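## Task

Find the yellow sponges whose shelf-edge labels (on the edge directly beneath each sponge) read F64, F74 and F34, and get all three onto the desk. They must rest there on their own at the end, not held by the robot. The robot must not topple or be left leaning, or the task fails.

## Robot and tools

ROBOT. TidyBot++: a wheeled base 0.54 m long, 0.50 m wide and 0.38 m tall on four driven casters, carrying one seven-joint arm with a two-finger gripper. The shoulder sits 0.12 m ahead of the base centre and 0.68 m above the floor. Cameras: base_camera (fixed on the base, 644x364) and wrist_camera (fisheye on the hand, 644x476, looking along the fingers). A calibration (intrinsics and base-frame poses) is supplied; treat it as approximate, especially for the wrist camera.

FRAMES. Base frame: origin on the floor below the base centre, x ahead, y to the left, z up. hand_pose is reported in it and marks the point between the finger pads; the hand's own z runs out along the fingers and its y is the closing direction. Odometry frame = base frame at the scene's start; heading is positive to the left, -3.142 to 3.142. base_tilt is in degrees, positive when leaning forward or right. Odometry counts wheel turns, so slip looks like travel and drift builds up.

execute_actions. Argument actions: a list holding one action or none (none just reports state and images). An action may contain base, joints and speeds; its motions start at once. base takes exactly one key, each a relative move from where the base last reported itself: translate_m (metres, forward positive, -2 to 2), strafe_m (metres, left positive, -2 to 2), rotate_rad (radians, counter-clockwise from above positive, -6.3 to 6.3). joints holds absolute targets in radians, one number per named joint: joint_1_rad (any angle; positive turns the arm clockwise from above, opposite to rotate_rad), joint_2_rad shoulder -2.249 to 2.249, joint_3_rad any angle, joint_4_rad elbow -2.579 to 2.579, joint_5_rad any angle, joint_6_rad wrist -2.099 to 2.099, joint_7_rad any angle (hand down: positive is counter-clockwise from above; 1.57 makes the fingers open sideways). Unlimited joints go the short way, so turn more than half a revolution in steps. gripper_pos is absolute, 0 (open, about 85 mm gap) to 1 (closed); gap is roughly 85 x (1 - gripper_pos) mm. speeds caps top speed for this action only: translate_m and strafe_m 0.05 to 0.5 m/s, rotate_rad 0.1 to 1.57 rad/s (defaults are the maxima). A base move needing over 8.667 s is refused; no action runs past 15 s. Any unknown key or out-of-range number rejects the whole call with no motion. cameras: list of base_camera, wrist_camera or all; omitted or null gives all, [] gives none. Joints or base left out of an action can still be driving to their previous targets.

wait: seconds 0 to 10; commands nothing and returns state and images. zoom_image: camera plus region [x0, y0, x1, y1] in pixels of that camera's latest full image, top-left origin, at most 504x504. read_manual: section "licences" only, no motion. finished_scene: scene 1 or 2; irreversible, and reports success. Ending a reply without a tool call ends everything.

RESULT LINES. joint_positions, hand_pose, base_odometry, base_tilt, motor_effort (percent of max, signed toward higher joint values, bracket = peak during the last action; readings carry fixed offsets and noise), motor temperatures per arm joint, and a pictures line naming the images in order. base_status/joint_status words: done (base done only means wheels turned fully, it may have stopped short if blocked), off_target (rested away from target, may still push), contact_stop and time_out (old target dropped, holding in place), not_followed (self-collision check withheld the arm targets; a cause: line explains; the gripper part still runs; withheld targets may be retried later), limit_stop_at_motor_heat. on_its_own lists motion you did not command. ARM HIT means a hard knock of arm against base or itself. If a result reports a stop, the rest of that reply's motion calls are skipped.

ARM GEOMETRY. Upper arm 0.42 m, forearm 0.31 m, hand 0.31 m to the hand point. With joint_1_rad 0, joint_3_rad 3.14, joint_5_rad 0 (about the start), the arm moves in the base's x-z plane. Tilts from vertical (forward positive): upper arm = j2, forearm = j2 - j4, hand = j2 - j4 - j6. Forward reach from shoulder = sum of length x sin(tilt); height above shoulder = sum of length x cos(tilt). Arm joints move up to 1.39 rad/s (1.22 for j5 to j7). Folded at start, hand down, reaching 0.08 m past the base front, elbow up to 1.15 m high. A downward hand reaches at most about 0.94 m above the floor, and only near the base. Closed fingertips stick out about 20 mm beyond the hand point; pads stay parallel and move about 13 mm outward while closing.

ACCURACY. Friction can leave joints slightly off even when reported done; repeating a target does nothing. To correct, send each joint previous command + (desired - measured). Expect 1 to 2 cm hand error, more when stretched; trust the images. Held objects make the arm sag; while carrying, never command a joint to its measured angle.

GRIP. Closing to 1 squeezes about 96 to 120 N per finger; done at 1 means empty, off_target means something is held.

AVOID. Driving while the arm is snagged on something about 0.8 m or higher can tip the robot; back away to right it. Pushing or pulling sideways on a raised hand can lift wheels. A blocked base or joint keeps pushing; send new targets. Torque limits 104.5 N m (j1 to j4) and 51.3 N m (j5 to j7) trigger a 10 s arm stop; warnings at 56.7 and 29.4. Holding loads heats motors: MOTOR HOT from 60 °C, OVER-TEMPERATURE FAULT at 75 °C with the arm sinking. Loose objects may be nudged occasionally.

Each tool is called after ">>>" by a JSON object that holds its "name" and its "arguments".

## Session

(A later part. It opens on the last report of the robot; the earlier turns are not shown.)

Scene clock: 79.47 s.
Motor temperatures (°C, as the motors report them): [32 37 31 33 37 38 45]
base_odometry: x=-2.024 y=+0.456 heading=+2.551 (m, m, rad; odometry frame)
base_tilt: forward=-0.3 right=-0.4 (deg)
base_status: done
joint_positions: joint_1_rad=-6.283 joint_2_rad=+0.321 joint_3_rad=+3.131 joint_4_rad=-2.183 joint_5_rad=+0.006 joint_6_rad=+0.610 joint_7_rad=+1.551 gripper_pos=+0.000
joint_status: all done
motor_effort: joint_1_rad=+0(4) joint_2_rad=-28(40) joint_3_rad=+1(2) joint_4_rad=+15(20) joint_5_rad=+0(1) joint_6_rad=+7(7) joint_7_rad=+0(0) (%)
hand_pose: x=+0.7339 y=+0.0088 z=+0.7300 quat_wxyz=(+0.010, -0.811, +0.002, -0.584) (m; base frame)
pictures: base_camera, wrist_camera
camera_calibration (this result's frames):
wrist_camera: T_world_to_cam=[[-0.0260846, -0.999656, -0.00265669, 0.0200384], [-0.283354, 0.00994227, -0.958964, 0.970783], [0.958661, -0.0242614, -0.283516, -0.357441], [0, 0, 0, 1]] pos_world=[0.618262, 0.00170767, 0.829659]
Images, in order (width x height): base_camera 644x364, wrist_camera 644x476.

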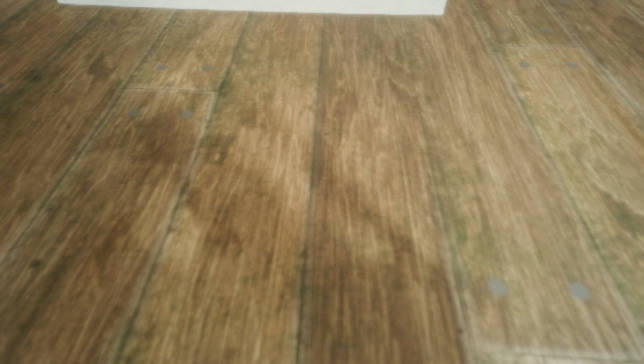

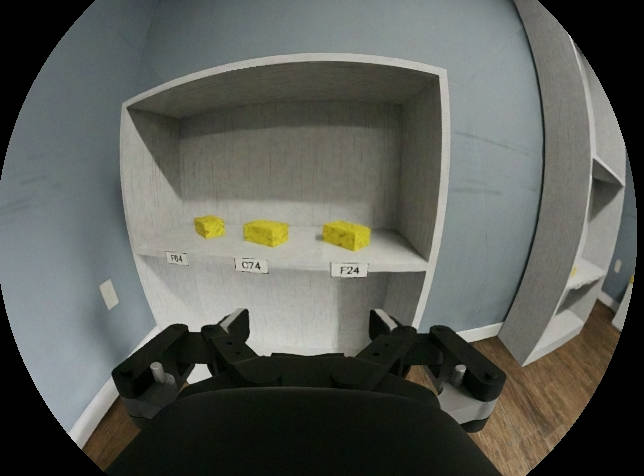

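>>> {"name": "zoom_image", "arguments": {"camera": "wrist_camera", "region": [140, 200, 300, 280]}}

>>> {"name": "execute_actions", "arguments": {"actions": [{"base":{"strafe_m":0.28},"joints":{"joint_2_rad":0.38,"joint_4_rad":-1.38,"joint_6_rad":-0.75}}], "cameras": []}}

>>> {"name": "execute_actions", "arguments": {"actions": [{"base":{"translate_m":0.25},"speeds":{"translate_m":0.25}}]}}

Region (140, 200, 300, 280) of wrist_camera's 644x476 image, scaled by 3.150.

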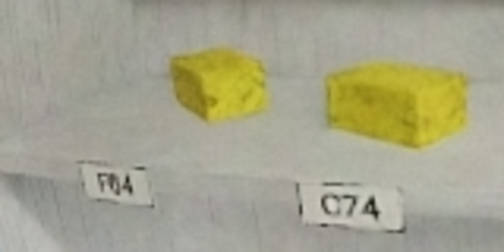

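Scene clock: 82.03 s.
Motor temperatures (°C, as the motors report them): [32 37 31 33 37 38 45]
base_odometry: x=-2.180 y=+0.224 heading=+2.551 (m, m, rad; odometry frame)
base_tilt: forward=-0.3 right=-0.4 (deg)
base_status: done
joint_positions: joint_1_rad=-6.293 joint_2_rad=+0.355 joint_3_rad=+3.130 joint_4_rad=-1.398 joint_5_rad=+0.006 joint_6_rad=-0.710 joint_7_rad=+1.551 gripper_pos=+0.000
joint_status: all done
motor_effort: joint_1_rad=+0(3) joint_2_rad=-34(34) joint_3_rad=+1(2) joint_4_rad=+20(19) joint_5_rad=+0(1) joint_6_rad=+4(8) joint_7_rad=+0(0) (%)
hand_pose: x=+0.7695 y=+0.0133 z=+0.7770 quat_wxyz=(+0.006, -0.943, -0.001, -0.333) (m; base frame)
pictures: none
No camera images: the call's "cameras" was empty. Leave "cameras" out to get every camera's image.

Scene clock: 83.90 s.
Motor temperatures (°C, as the motors report them): [32 37 31 33 37 38 45]
base_odometry: x=-2.387 y=+0.363 heading=+2.551 (m, m, rad; odometry frame)
base_tilt: forward=-0.3 right=-0.4 (deg)
base_status: done
joint_positions: joint_1_rad=-6.293 joint_2_rad=+0.367 joint_3_rad=+3.130 joint_4_rad=-1.396 joint_5_rad=+0.006 joint_6_rad=-0.712 joint_7_rad=+1.551 gripper_pos=+0.000
joint_status: not commanded
motor_effort: joint_1_rad=+0(1) joint_2_rad=-35(37) joint_3_rad=+1(0) joint_4_rad=+20(21) joint_5_rad=+0(1) joint_6_rad=+5(5) joint_7_rad=+0(0) (%)
hand_pose: x=+0.7708 y=+0.0133 z=+0.7702 quat_wxyz=(+0.006, -0.945, -0.001, -0.327) (m; base frame)
pictures: base_camera, wrist_camera
camera_calibration (this result's frames):
wrist_camera: T_world_to_cam=[[-0.0143406, -0.999649, 0.0222636, -0.00265044], [-0.763225, -0.00344118, -0.646124, 1.14885], [0.645974, -0.0262579, -0.762908, 0.229035], [0, 0, 0, 1]] pos_world=[0.728843, 0.00731788, 0.917092]
Images, in order (width x height): base_camera 644x364, wrist_camera 644x476.

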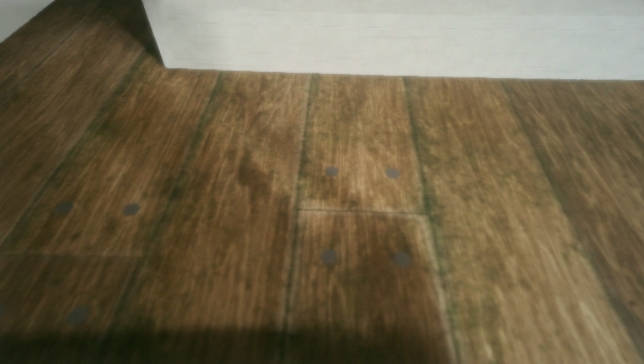

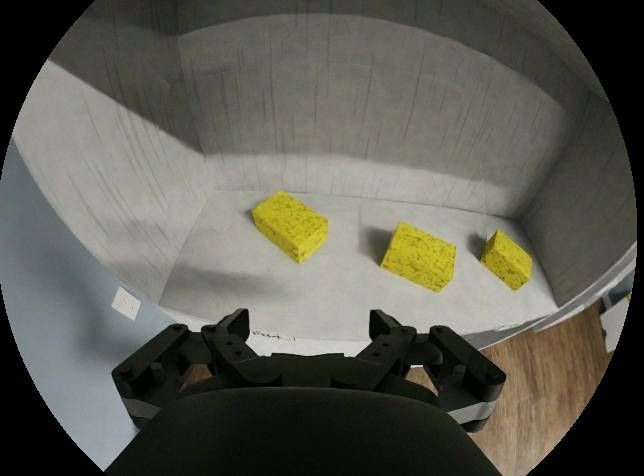

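>>> {"name": "execute_actions", "arguments": {"actions": [{"base":{"strafe_m":-0.426},"joints":{"joint_1_rad":-7.085,"joint_2_rad":0.39,"joint_4_rad":-1.52,"joint_6_rad":-0.54}}], "cameras": []}}

>>> {"name": "execute_actions", "arguments": {"actions": [{"base":{"translate_m":0.28},"speeds":{"translate_m":0.2}}]}}

Scene clock: 86.83 s.
Motor temperatures (°C, as the motors report them): [32 37 31 33 37 38 45]
base_odometry: x=-2.150 y=+0.717 heading=+2.551 (m, m, rad; odometry frame)
base_tilt: forward=-0.3 right=-0.4 (deg)
base_status: done
joint_positions: joint_1_rad=-7.077 joint_2_rad=+0.369 joint_3_rad=+3.130 joint_4_rad=-1.501 joint_5_rad=+0.006 joint_6_rad=-0.583 joint_7_rad=+1.551 gripper_pos=+0.000
joint_status: all done
motor_effort: joint_1_rad=+0(3) joint_2_rad=-35(36) joint_3_rad=+1(1) joint_4_rad=+20(21) joint_5_rad=+1(1) joint_6_rad=+4(6) joint_7_rad=+0(0) (%)
hand_pose: x=+0.5695 y=+0.4682 z=+0.7411 quat_wxyz=(+0.135, -0.870, -0.361, -0.309) (m; base frame)
pictures: none
No camera images: the call's "cameras" was empty. Leave "cameras" out to get every camera's image.

Scene clock: 89.00 s.
Motor temperatures (°C, as the motors report them): [32 37 31 33 37 38 45]
base_odometry: x=-2.383 y=+0.873 heading=+2.551 (m, m, rad; odometry frame)
base_tilt: forward=-0.3 right=-0.4 (deg)
base_status: done
joint_positions: joint_1_rad=-7.082 joint_2_rad=+0.373 joint_3_rad=+3.130 joint_4_rad=-1.503 joint_5_rad=+0.006 joint_6_rad=-0.580 joint_7_rad=+1.551 gripper_pos=+0.000
joint_status: not commanded
motor_effort: joint_1_rad=+0(2) joint_2_rad=-34(37) joint_3_rad=+0(1) joint_4_rad=+19(21) joint_5_rad=+0(0) joint_6_rad=+4(5) joint_7_rad=+0(0) (%)
hand_pose: x=+0.5675 y=+0.4706 z=+0.7382 quat_wxyz=(+0.135, -0.869, -0.363, -0.308) (m; base frame)
pictures: base_camera, wrist_camera
camera_calibration (this result's frames):
wrist_camera: T_world_to_cam=[[0.6992, -0.714607, 0.0213686, -0.0861163], [-0.527076, -0.535446, -0.659915, 1.1012], [0.483021, 0.45015, -0.751036, 0.207465], [0, 0, 0, 1]] pos_world=[0.540419, 0.434703, 0.884353]
Images, in order (width x height): base_camera 644x364, wrist_camera 644x476.

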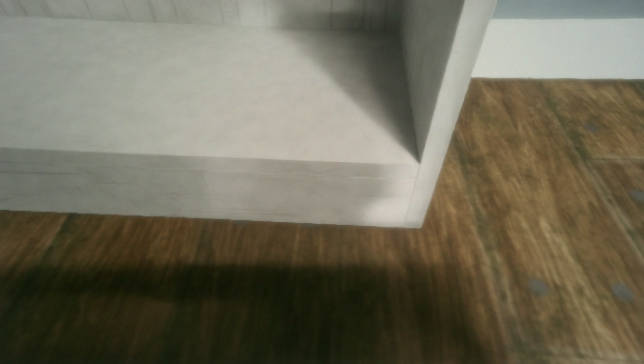

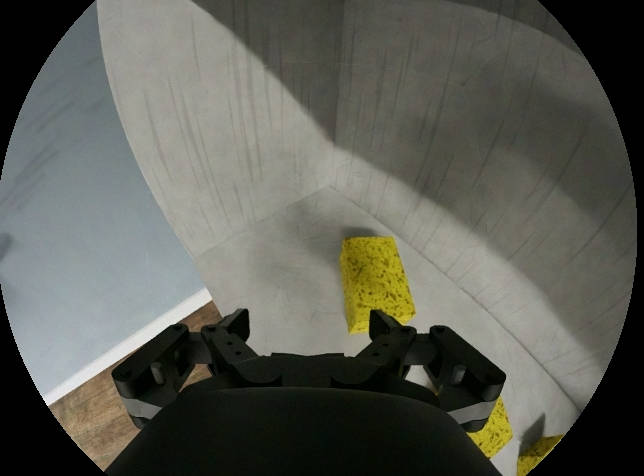

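>>> {"name": "execute_actions", "arguments": {"actions": [{"joints":{"joint_2_rad":0.325,"joint_4_rad":-1.735,"joint_6_rad":-0.2}}], "cameras": []}}

>>> {"name": "execute_actions", "arguments": {"actions": [{"base":{"translate_m":0.097},"speeds":{"translate_m":0.08}}], "cameras": ["wrist_camera"]}}

Scene clock: 90.77 s.
Motor temperatures (°C, as the motors report them): [32 37 31 33 37 38 45]
base_odometry: x=-2.383 y=+0.873 heading=+2.551 (m, m, rad; odometry frame)
base_tilt: forward=-0.3 right=-0.4 (deg)
base_status: not commanded
joint_positions: joint_1_rad=-7.082 joint_2_rad=+0.347 joint_3_rad=+3.130 joint_4_rad=-1.718 joint_5_rad=+0.006 joint_6_rad=-0.240 joint_7_rad=+1.551 gripper_pos=+0.000
joint_status: all done
motor_effort: joint_1_rad=+0(0) joint_2_rad=-33(34) joint_3_rad=+1(1) joint_4_rad=+19(20) joint_5_rad=+0(0) joint_6_rad=+5(6) joint_7_rad=+0(0) (%)
hand_pose: x=+0.5674 y=+0.4715 z=+0.7194 quat_wxyz=(+0.164, -0.843, -0.353, -0.371) (m; base frame)
pictures: none
No camera images: the call's "cameras" was empty. Leave "cameras" out to get every camera's image.

Scene clock: 92.50 s.
Motor temperatures (°C, as the motors report them): [32 37 31 33 37 38 45]
base_odometry: x=-2.464 y=+0.927 heading=+2.551 (m, m, rad; odometry frame)
base_tilt: forward=-0.3 right=-0.4 (deg)
base_status: done
joint_positions: joint_1_rad=-7.083 joint_2_rad=+0.344 joint_3_rad=+3.130 joint_4_rad=-1.719 joint_5_rad=+0.006 joint_6_rad=-0.240 joint_7_rad=+1.551 gripper_pos=+0.000
joint_status: not commanded
motor_effort: joint_1_rad=+0(2) joint_2_rad=-33(34) joint_3_rad=+1(1) joint_4_rad=+19(20) joint_5_rad=+0(1) joint_6_rad=+5(5) joint_7_rad=+0(0) (%)
hand_pose: x=+0.5666 y=+0.4720 z=+0.7215 quat_wxyz=(+0.164, -0.842, -0.353, -0.373) (m; base frame)
pictures: wrist_camera
camera_calibration (this result's frames):
wrist_camera: T_world_to_cam=[[0.699192, -0.714768, 0.0154238, -0.0797666], [-0.450151, -0.456897, -0.767208, 1.08717], [0.555423, 0.529483, -0.641212, 0.0370279], [0, 0, 0, 1]] pos_world=[0.524599, 0.420106, 0.859062]
Images, in order (width x height): wrist_camera 644x476.

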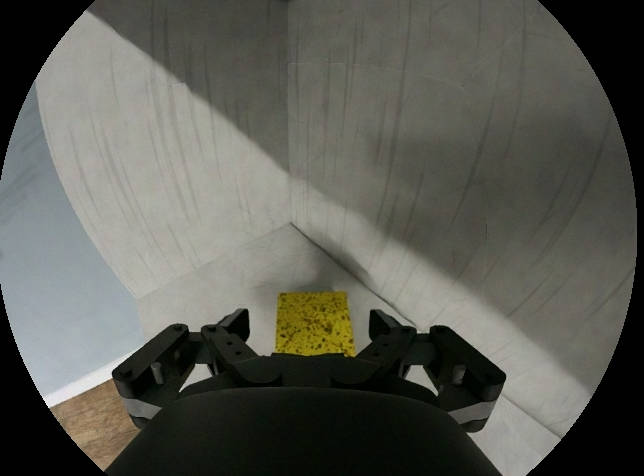

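>>> {"name": "execute_actions", "arguments": {"actions": [{"joints":{"joint_2_rad":0.435,"joint_4_rad":-1.60,"joint_6_rad":-0.45}}], "cameras": ["wrist_camera"]}}

Scene clock: 94.03 s.
Motor temperatures (°C, as the motors report them): [32 37 31 33 37 38 45]
base_odometry: x=-2.464 y=+0.927 heading=+2.551 (m, m, rad; odometry frame)
base_tilt: forward=-0.3 right=-0.4 (deg)
base_status: not commanded
joint_positions: joint_1_rad=-7.083 joint_2_rad=+0.421 joint_3_rad=+3.130 joint_4_rad=-1.615 joint_5_rad=+0.006 joint_6_rad=-0.413 joint_7_rad=+1.551 gripper_pos=+0.000
joint_status: all done
motor_effort: joint_1_rad=+0(0) joint_2_rad=-35(36) joint_3_rad=+0(1) joint_4_rad=+18(20) joint_5_rad=+0(0) joint_6_rad=+4(6) joint_7_rad=-1(0) (%)
hand_pose: x=+0.5676 y=+0.4725 z=+0.6851 quat_wxyz=(+0.137, -0.868, -0.363, -0.310) (m; base frame)
pictures: wrist_camera
camera_calibration (this result's frames):
wrist_camera: T_world_to_cam=[[0.700562, -0.713304, 0.0202498, -0.0843195], [-0.523142, -0.532683, -0.665261, 1.06733], [0.48532, 0.455463, -0.746336, 0.159641], [0, 0, 0, 1]] pos_world=[0.539958, 0.435692, 0.830906]
Images, in order (width x height): wrist_camera 644x476.

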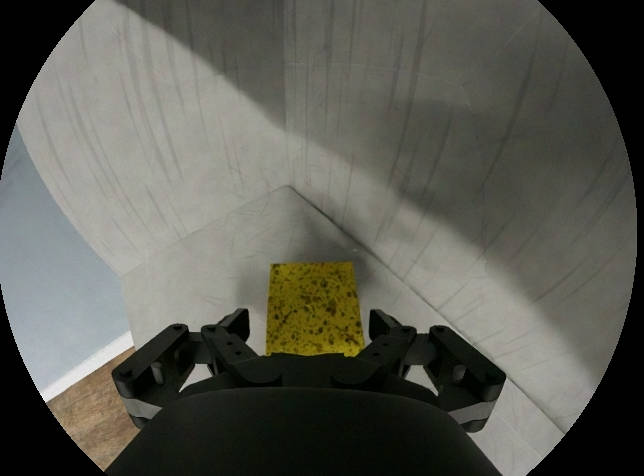

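>>> {"name": "execute_actions", "arguments": {"actions": [{"joints":{"joint_2_rad":0.462}}], "cameras": []}}

>>> {"name": "execute_actions", "arguments": {"actions": [{"joints":{"gripper_pos":0.7}}], "cameras": ["wrist_camera"]}}

>>> {"name": "execute_actions", "arguments": {"actions": [{"joints":{"joint_2_rad":0.385}}], "cameras": ["wrist_camera"]}}

Scene clock: 95.00 s.
Motor temperatures (°C, as the motors report them): [32 37 31 33 37 38 45]
base_odometry: x=-2.464 y=+0.927 heading=+2.551 (m, m, rad; odometry frame)
base_tilt: forward=-0.3 right=-0.4 (deg)
base_status: not commanded
joint_positions: joint_1_rad=-7.083 joint_2_rad=+0.444 joint_3_rad=+3.130 joint_4_rad=-1.615 joint_5_rad=+0.006 joint_6_rad=-0.413 joint_7_rad=+1.551 gripper_pos=+0.000
joint_status: all done
motor_effort: joint_1_rad=+0(0) joint_2_rad=-35(37) joint_3_rad=+0(0) joint_4_rad=+18(19) joint_5_rad=+0(0) joint_6_rad=+5(4) joint_7_rad=+0(1) (%)
hand_pose: x=+0.5676 y=+0.4724 z=+0.6704 quat_wxyz=(+0.133, -0.871, -0.365, -0.301) (m; base frame)
pictures: none
No camera images: the call's "cameras" was empty. Leave "cameras" out to get every camera's image.

Scene clock: 95.93 s.
Motor temperatures (°C, as the motors report them): [32 37 31 33 37 38 45]
base_odometry: x=-2.464 y=+0.927 heading=+2.551 (m, m, rad; odometry frame)
base_tilt: forward=-0.3 right=-0.4 (deg)
base_status: not commanded
joint_positions: joint_1_rad=-7.083 joint_2_rad=+0.446 joint_3_rad=+3.130 joint_4_rad=-1.609 joint_5_rad=+0.006 joint_6_rad=-0.413 joint_7_rad=+1.551 gripper_pos=+0.381
joint_status: gripper_pos off_target (ended at +0.381, target +0.700)
motor_effort: joint_1_rad=+0(1) joint_2_rad=-35(38) joint_3_rad=+0(1) joint_4_rad=+18(18) joint_5_rad=+0(1) joint_6_rad=+5(5) joint_7_rad=+0(0) (%)
hand_pose: x=+0.5692 y=+0.4741 z=+0.6718 quat_wxyz=(+0.134, -0.871, -0.364, -0.302) (m; base frame)
pictures: wrist_camera
camera_calibration (this result's frames):
wrist_camera: T_world_to_cam=[[0.700811, -0.713048, 0.020631, -0.0845049], [-0.531825, -0.541536, -0.651077, 1.05972], [0.475422, 0.44531, -0.758731, 0.166963], [0, 0, 0, 1]] pos_world=[0.54343, 0.43927, 0.818383]
Images, in order (width x height): wrist_camera 644x476.

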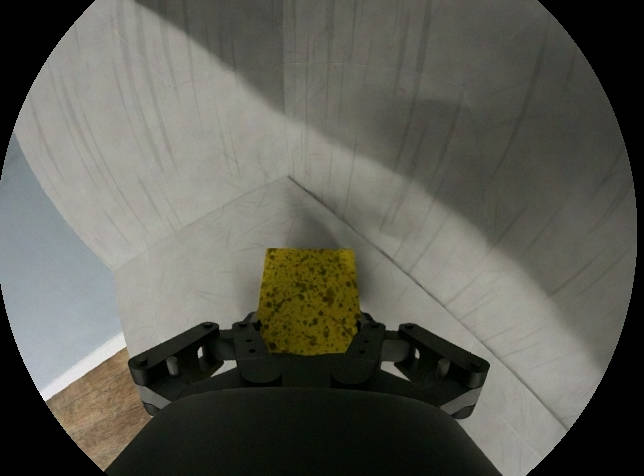

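Scene clock: 96.87 s.
Motor temperatures (°C, as the motors report them): [32 37 31 33 37 38 45]
base_odometry: x=-2.464 y=+0.927 heading=+2.551 (m, m, rad; odometry frame)
base_tilt: forward=-0.3 right=-0.4 (deg)
base_status: not commanded
joint_positions: joint_1_rad=-7.083 joint_2_rad=+0.398 joint_3_rad=+3.130 joint_4_rad=-1.609 joint_5_rad=+0.006 joint_6_rad=-0.413 joint_7_rad=+1.551 gripper_pos=+0.381
joint_status: all done
motor_effort: joint_1_rad=+0(0) joint_2_rad=-35(39) joint_3_rad=+0(0) joint_4_rad=+19(20) joint_5_rad=+0(0) joint_6_rad=+4(5) joint_7_rad=+0(0) (%)
hand_pose: x=+0.5691 y=+0.4740 z=+0.7031 quat_wxyz=(+0.142, -0.863, -0.361, -0.323) (m; base frame)
pictures: wrist_camera
camera_calibration (this result's frames):
wrist_camera: T_world_to_cam=[[0.700139, -0.713741, 0.0194835, -0.0836364], [-0.509434, -0.518473, -0.686777, 1.08145], [0.500283, 0.470913, -0.726607, 0.141972], [0, 0, 0, 1]] pos_world=[0.538461, 0.434153, 0.847505]
Images, in order (width x height): wrist_camera 644x476.

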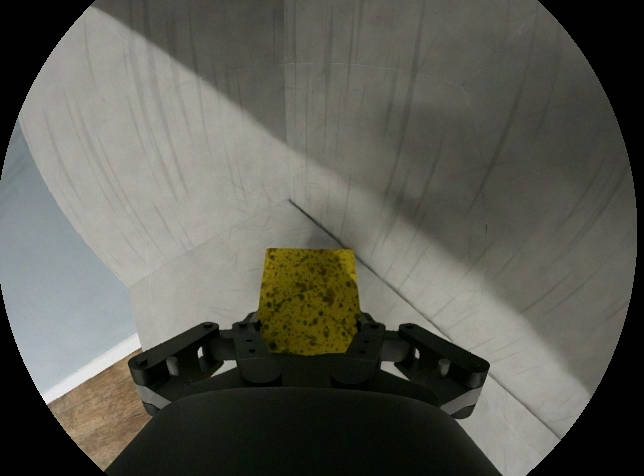

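>>> {"name": "execute_actions", "arguments": {"actions": [{"base":{"translate_m":-0.45}}], "cameras": []}}

>>> {"name": "execute_actions", "arguments": {"actions": [{"base":{"translate_m":-1.0},"joints":{"joint_1_rad":-4.6,"joint_2_rad":0.47,"joint_4_rad":-1.04,"joint_6_rad":-0.83}}], "cameras": []}}

>>> {"name": "execute_actions", "arguments": {"actions": [{"base":{"translate_m":-1.4},"joints":{"joint_1_rad":-2.97}}], "cameras": ["wrist_camera"]}}

Scene clock: 99.60 s.
Motor temperatures (°C, as the motors report them): [32 37 31 33 37 38 45]
base_odometry: x=-2.090 y=+0.677 heading=+2.551 (m, m, rad; odometry frame)
base_tilt: forward=-0.3 right=-0.4 (deg)
base_status: done
joint_positions: joint_1_rad=-7.088 joint_2_rad=+0.397 joint_3_rad=+3.130 joint_4_rad=-1.608 joint_5_rad=+0.006 joint_6_rad=-0.415 joint_7_rad=+1.551 gripper_pos=+0.381
joint_status: not commanded
motor_effort: joint_1_rad=+0(4) joint_2_rad=-35(38) joint_3_rad=+1(1) joint_4_rad=+19(20) joint_5_rad=+0(1) joint_6_rad=+5(6) joint_7_rad=+0(0) (%)
hand_pose: x=+0.5664 y=+0.4763 z=+0.7043 quat_wxyz=(+0.144, -0.862, -0.364, -0.323) (m; base frame)
pictures: none
No camera images: the call's "cameras" was empty. Leave "cameras" out to get every camera's image.

Scene clock: 103.20 s.
Motor temperatures (°C, as the motors report them): [32 37 31 33 37 38 45]
base_odometry: x=-1.259 y=+0.121 heading=+2.552 (m, m, rad; odometry frame)
base_tilt: forward=-0.3 right=-0.3 (deg)
base_status: done
joint_positions: joint_1_rad=-4.601 joint_2_rad=+0.447 joint_3_rad=+3.130 joint_4_rad=-1.061 joint_5_rad=+0.006 joint_6_rad=-0.788 joint_7_rad=+1.551 gripper_pos=+0.381
joint_status: all done
motor_effort: joint_1_rad=+0(4) joint_2_rad=-39(41) joint_3_rad=+0(3) joint_4_rad=+21(21) joint_5_rad=+0(1) joint_6_rad=+5(6) joint_7_rad=+0(0) (%)
hand_pose: x=+0.0445 y=-0.7245 z=+0.8748 quat_wxyz=(-0.302, -0.604, +0.683, -0.278) (m; base frame)
pictures: none
No camera images: the call's "cameras" was empty. Leave "cameras" out to get every camera's image.

Scene clock: 107.37 s.
Motor temperatures (°C, as the motors report them): [32 37 31 33 37 38 45]
base_odometry: x=-0.095 y=-0.657 heading=+2.552 (m, m, rad; odometry frame)
base_tilt: forward=-0.3 right=-0.4 (deg)
base_status: done
joint_positions: joint_1_rad=-2.971 joint_2_rad=+0.462 joint_3_rad=+3.127 joint_4_rad=-1.058 joint_5_rad=+0.006 joint_6_rad=-0.789 joint_7_rad=+1.551 gripper_pos=+0.381
joint_status: all done
motor_effort: joint_1_rad=+0(4) joint_2_rad=-40(42) joint_3_rad=+0(4) joint_4_rad=+21(21) joint_5_rad=+0(1) joint_6_rad=+6(6) joint_7_rad=+0(0) (%)
hand_pose: x=-0.6033 y=+0.1162 z=+0.8646 quat_wxyz=(-0.403, +0.082, +0.911, +0.028) (m; base frame)
pictures: wrist_camera
camera_calibration (this result's frames):
wrist_camera: T_world_to_cam=[[0.195915, 0.980525, 0.0137156, -0.017377], [0.636287, -0.116466, -0.76261, 1.11972], [-0.746161, 0.158133, -0.646713, 0.229599], [0, 0, 0, 1]] pos_world=[-0.537741, 0.111141, 1.00263]
Images, in order (width x height): wrist_camera 644x476.

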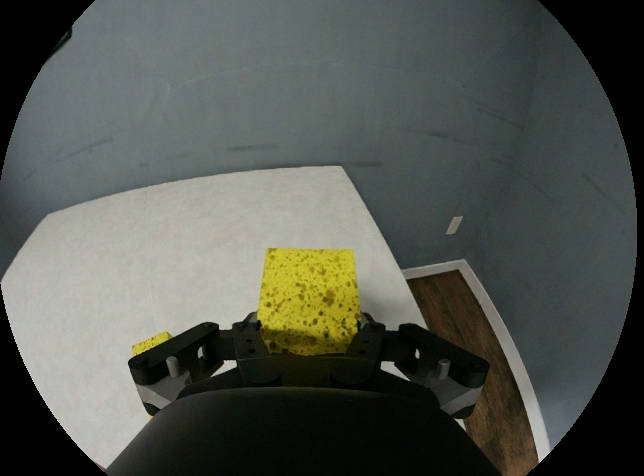

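>>> {"name": "execute_actions", "arguments": {"actions": [{"joints":{"joint_1_rad":-3.02,"joint_2_rad":0.6}}], "cameras": ["wrist_camera"]}}

Scene clock: 108.57 s.
Motor temperatures (°C, as the motors report them): [32 37 31 33 37 38 45]
base_odometry: x=-0.095 y=-0.657 heading=+2.552 (m, m, rad; odometry frame)
base_tilt: forward=-0.4 right=-0.4 (deg)
base_status: not commanded
joint_positions: joint_1_rad=-3.016 joint_2_rad=+0.603 joint_3_rad=+3.127 joint_4_rad=-1.053 joint_5_rad=+0.006 joint_6_rad=-0.790 joint_7_rad=+1.551 gripper_pos=+0.381
joint_status: all done
motor_effort: joint_1_rad=+0(1) joint_2_rad=-44(48) joint_3_rad=+0(0) joint_4_rad=+20(22) joint_5_rad=+0(1) joint_6_rad=+4(6) joint_7_rad=+0(0) (%)
hand_pose: x=-0.6274 y=+0.0861 z=+0.7630 quat_wxyz=(-0.341, +0.063, +0.938, +0.015) (m; base frame)
pictures: wrist_camera
camera_calibration (this result's frames):
wrist_camera: T_world_to_cam=[[0.14961, 0.988597, 0.0170856, -0.0140747], [0.737313, -0.100035, -0.668104, 1.04389], [-0.658777, 0.112552, -0.743872, 0.283554], [0, 0, 0, 1]] pos_world=[-0.58077, 0.0864251, 0.908596]
Images, in order (width x height): wrist_camera 644x476.

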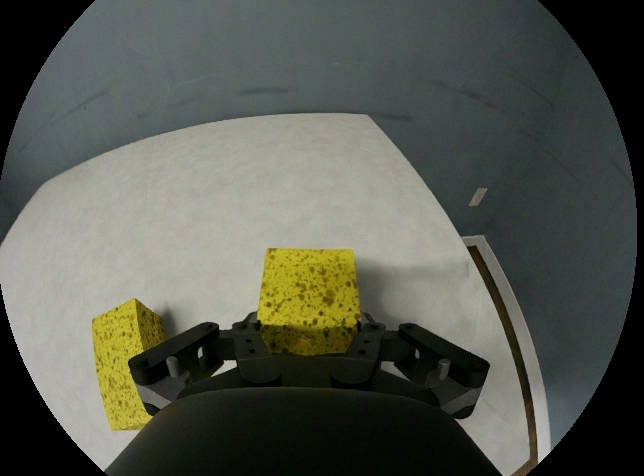

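>>> {"name": "execute_actions", "arguments": {"actions": [{"joints":{"joint_2_rad":0.64}}], "cameras": []}}

>>> {"name": "execute_actions", "arguments": {"actions": [{"joints":{"gripper_pos":0,"joint_2_rad":0.62}}], "cameras": []}}

>>> {"name": "execute_actions", "arguments": {"actions": [{"joints":{"joint_2_rad":0.35,"joint_6_rad":-1.1}}], "cameras": ["wrist_camera"]}}

Scene clock: 109.60 s.
Motor temperatures (°C, as the motors report them): [32 37 31 33 37 38 45]
base_odometry: x=-0.095 y=-0.657 heading=+2.552 (m, m, rad; odometry frame)
base_tilt: forward=-0.3 right=-0.4 (deg)
base_status: not commanded
joint_positions: joint_1_rad=-3.016 joint_2_rad=+0.623 joint_3_rad=+3.127 joint_4_rad=-1.050 joint_5_rad=+0.006 joint_6_rad=-0.790 joint_7_rad=+1.551 gripper_pos=+0.381
joint_status: all done
motor_effort: joint_1_rad=+0(0) joint_2_rad=-43(45) joint_3_rad=+0(0) joint_4_rad=+19(21) joint_5_rad=+0(0) joint_6_rad=+4(5) joint_7_rad=+0(0) (%)
hand_pose: x=-0.6298 y=+0.0864 z=+0.7492 quat_wxyz=(-0.333, +0.063, +0.941, +0.014) (m; base frame)
pictures: none
No camera images: the call's "cameras" was empty. Leave "cameras" out to get every camera's image.

Scene clock: 110.53 s.
Motor temperatures (°C, as the motors report them): [32 37 31 33 37 38 45]
base_odometry: x=-0.095 y=-0.657 heading=+2.552 (m, m, rad; odometry frame)
base_tilt: forward=-0.3 right=-0.4 (deg)
base_status: not commanded
joint_positions: joint_1_rad=-3.016 joint_2_rad=+0.623 joint_3_rad=+3.127 joint_4_rad=-1.049 joint_5_rad=+0.006 joint_6_rad=-0.790 joint_7_rad=+1.551 gripper_pos=+0.000
joint_status: all done
motor_effort: joint_1_rad=+0(0) joint_2_rad=-43(45) joint_3_rad=+1(0) joint_4_rad=+20(20) joint_5_rad=+0(1) joint_6_rad=+4(4) joint_7_rad=+0(0) (%)
hand_pose: x=-0.6298 y=+0.0864 z=+0.7493 quat_wxyz=(-0.333, +0.063, +0.941, +0.014) (m; base frame)
pictures: none
No camera images: the call's "cameras" was empty. Leave "cameras" out to get every camera's image.

Scene clock: 112.07 s.
Motor temperatures (°C, as the motors report them): [32 37 31 33 37 38 45]
base_odometry: x=-0.095 y=-0.657 heading=+2.552 (m, m, rad; odometry frame)
base_tilt: forward=-0.3 right=-0.4 (deg)
base_status: not commanded
joint_positions: joint_1_rad=-3.016 joint_2_rad=+0.343 joint_3_rad=+3.127 joint_4_rad=-1.047 joint_5_rad=+0.006 joint_6_rad=-1.059 joint_7_rad=+1.551 gripper_pos=+0.000
joint_status: all done
motor_effort: joint_1_rad=+0(0) joint_2_rad=-35(47) joint_3_rad=+0(0) joint_4_rad=+20(21) joint_5_rad=+0(0) joint_6_rad=+5(5) joint_7_rad=+0(0) (%)
hand_pose: x=-0.5262 y=+0.0740 z=+0.8947 quat_wxyz=(-0.339, +0.063, +0.939, +0.016) (m; base frame)
pictures: wrist_camera
camera_calibration (this result's frames):
wrist_camera: T_world_to_cam=[[0.149369, 0.988569, 0.0205118, -0.0227612], [0.740249, -0.0980477, -0.665146, 1.05483], [-0.655531, 0.114536, -0.746432, 0.453416], [0, 0, 0, 1]] pos_world=[-0.480206, 0.0739919, 1.04052]
Images, in order (width x height): wrist_camera 644x476.

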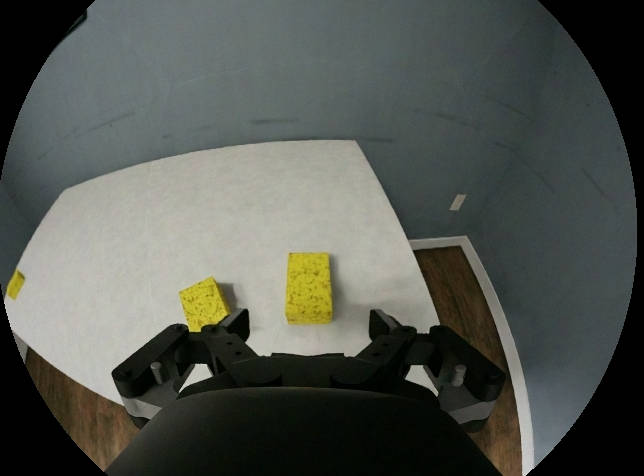

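>>> {"name": "finished_scene", "arguments": {"scene": 2}}

The scene is finished: the task was done.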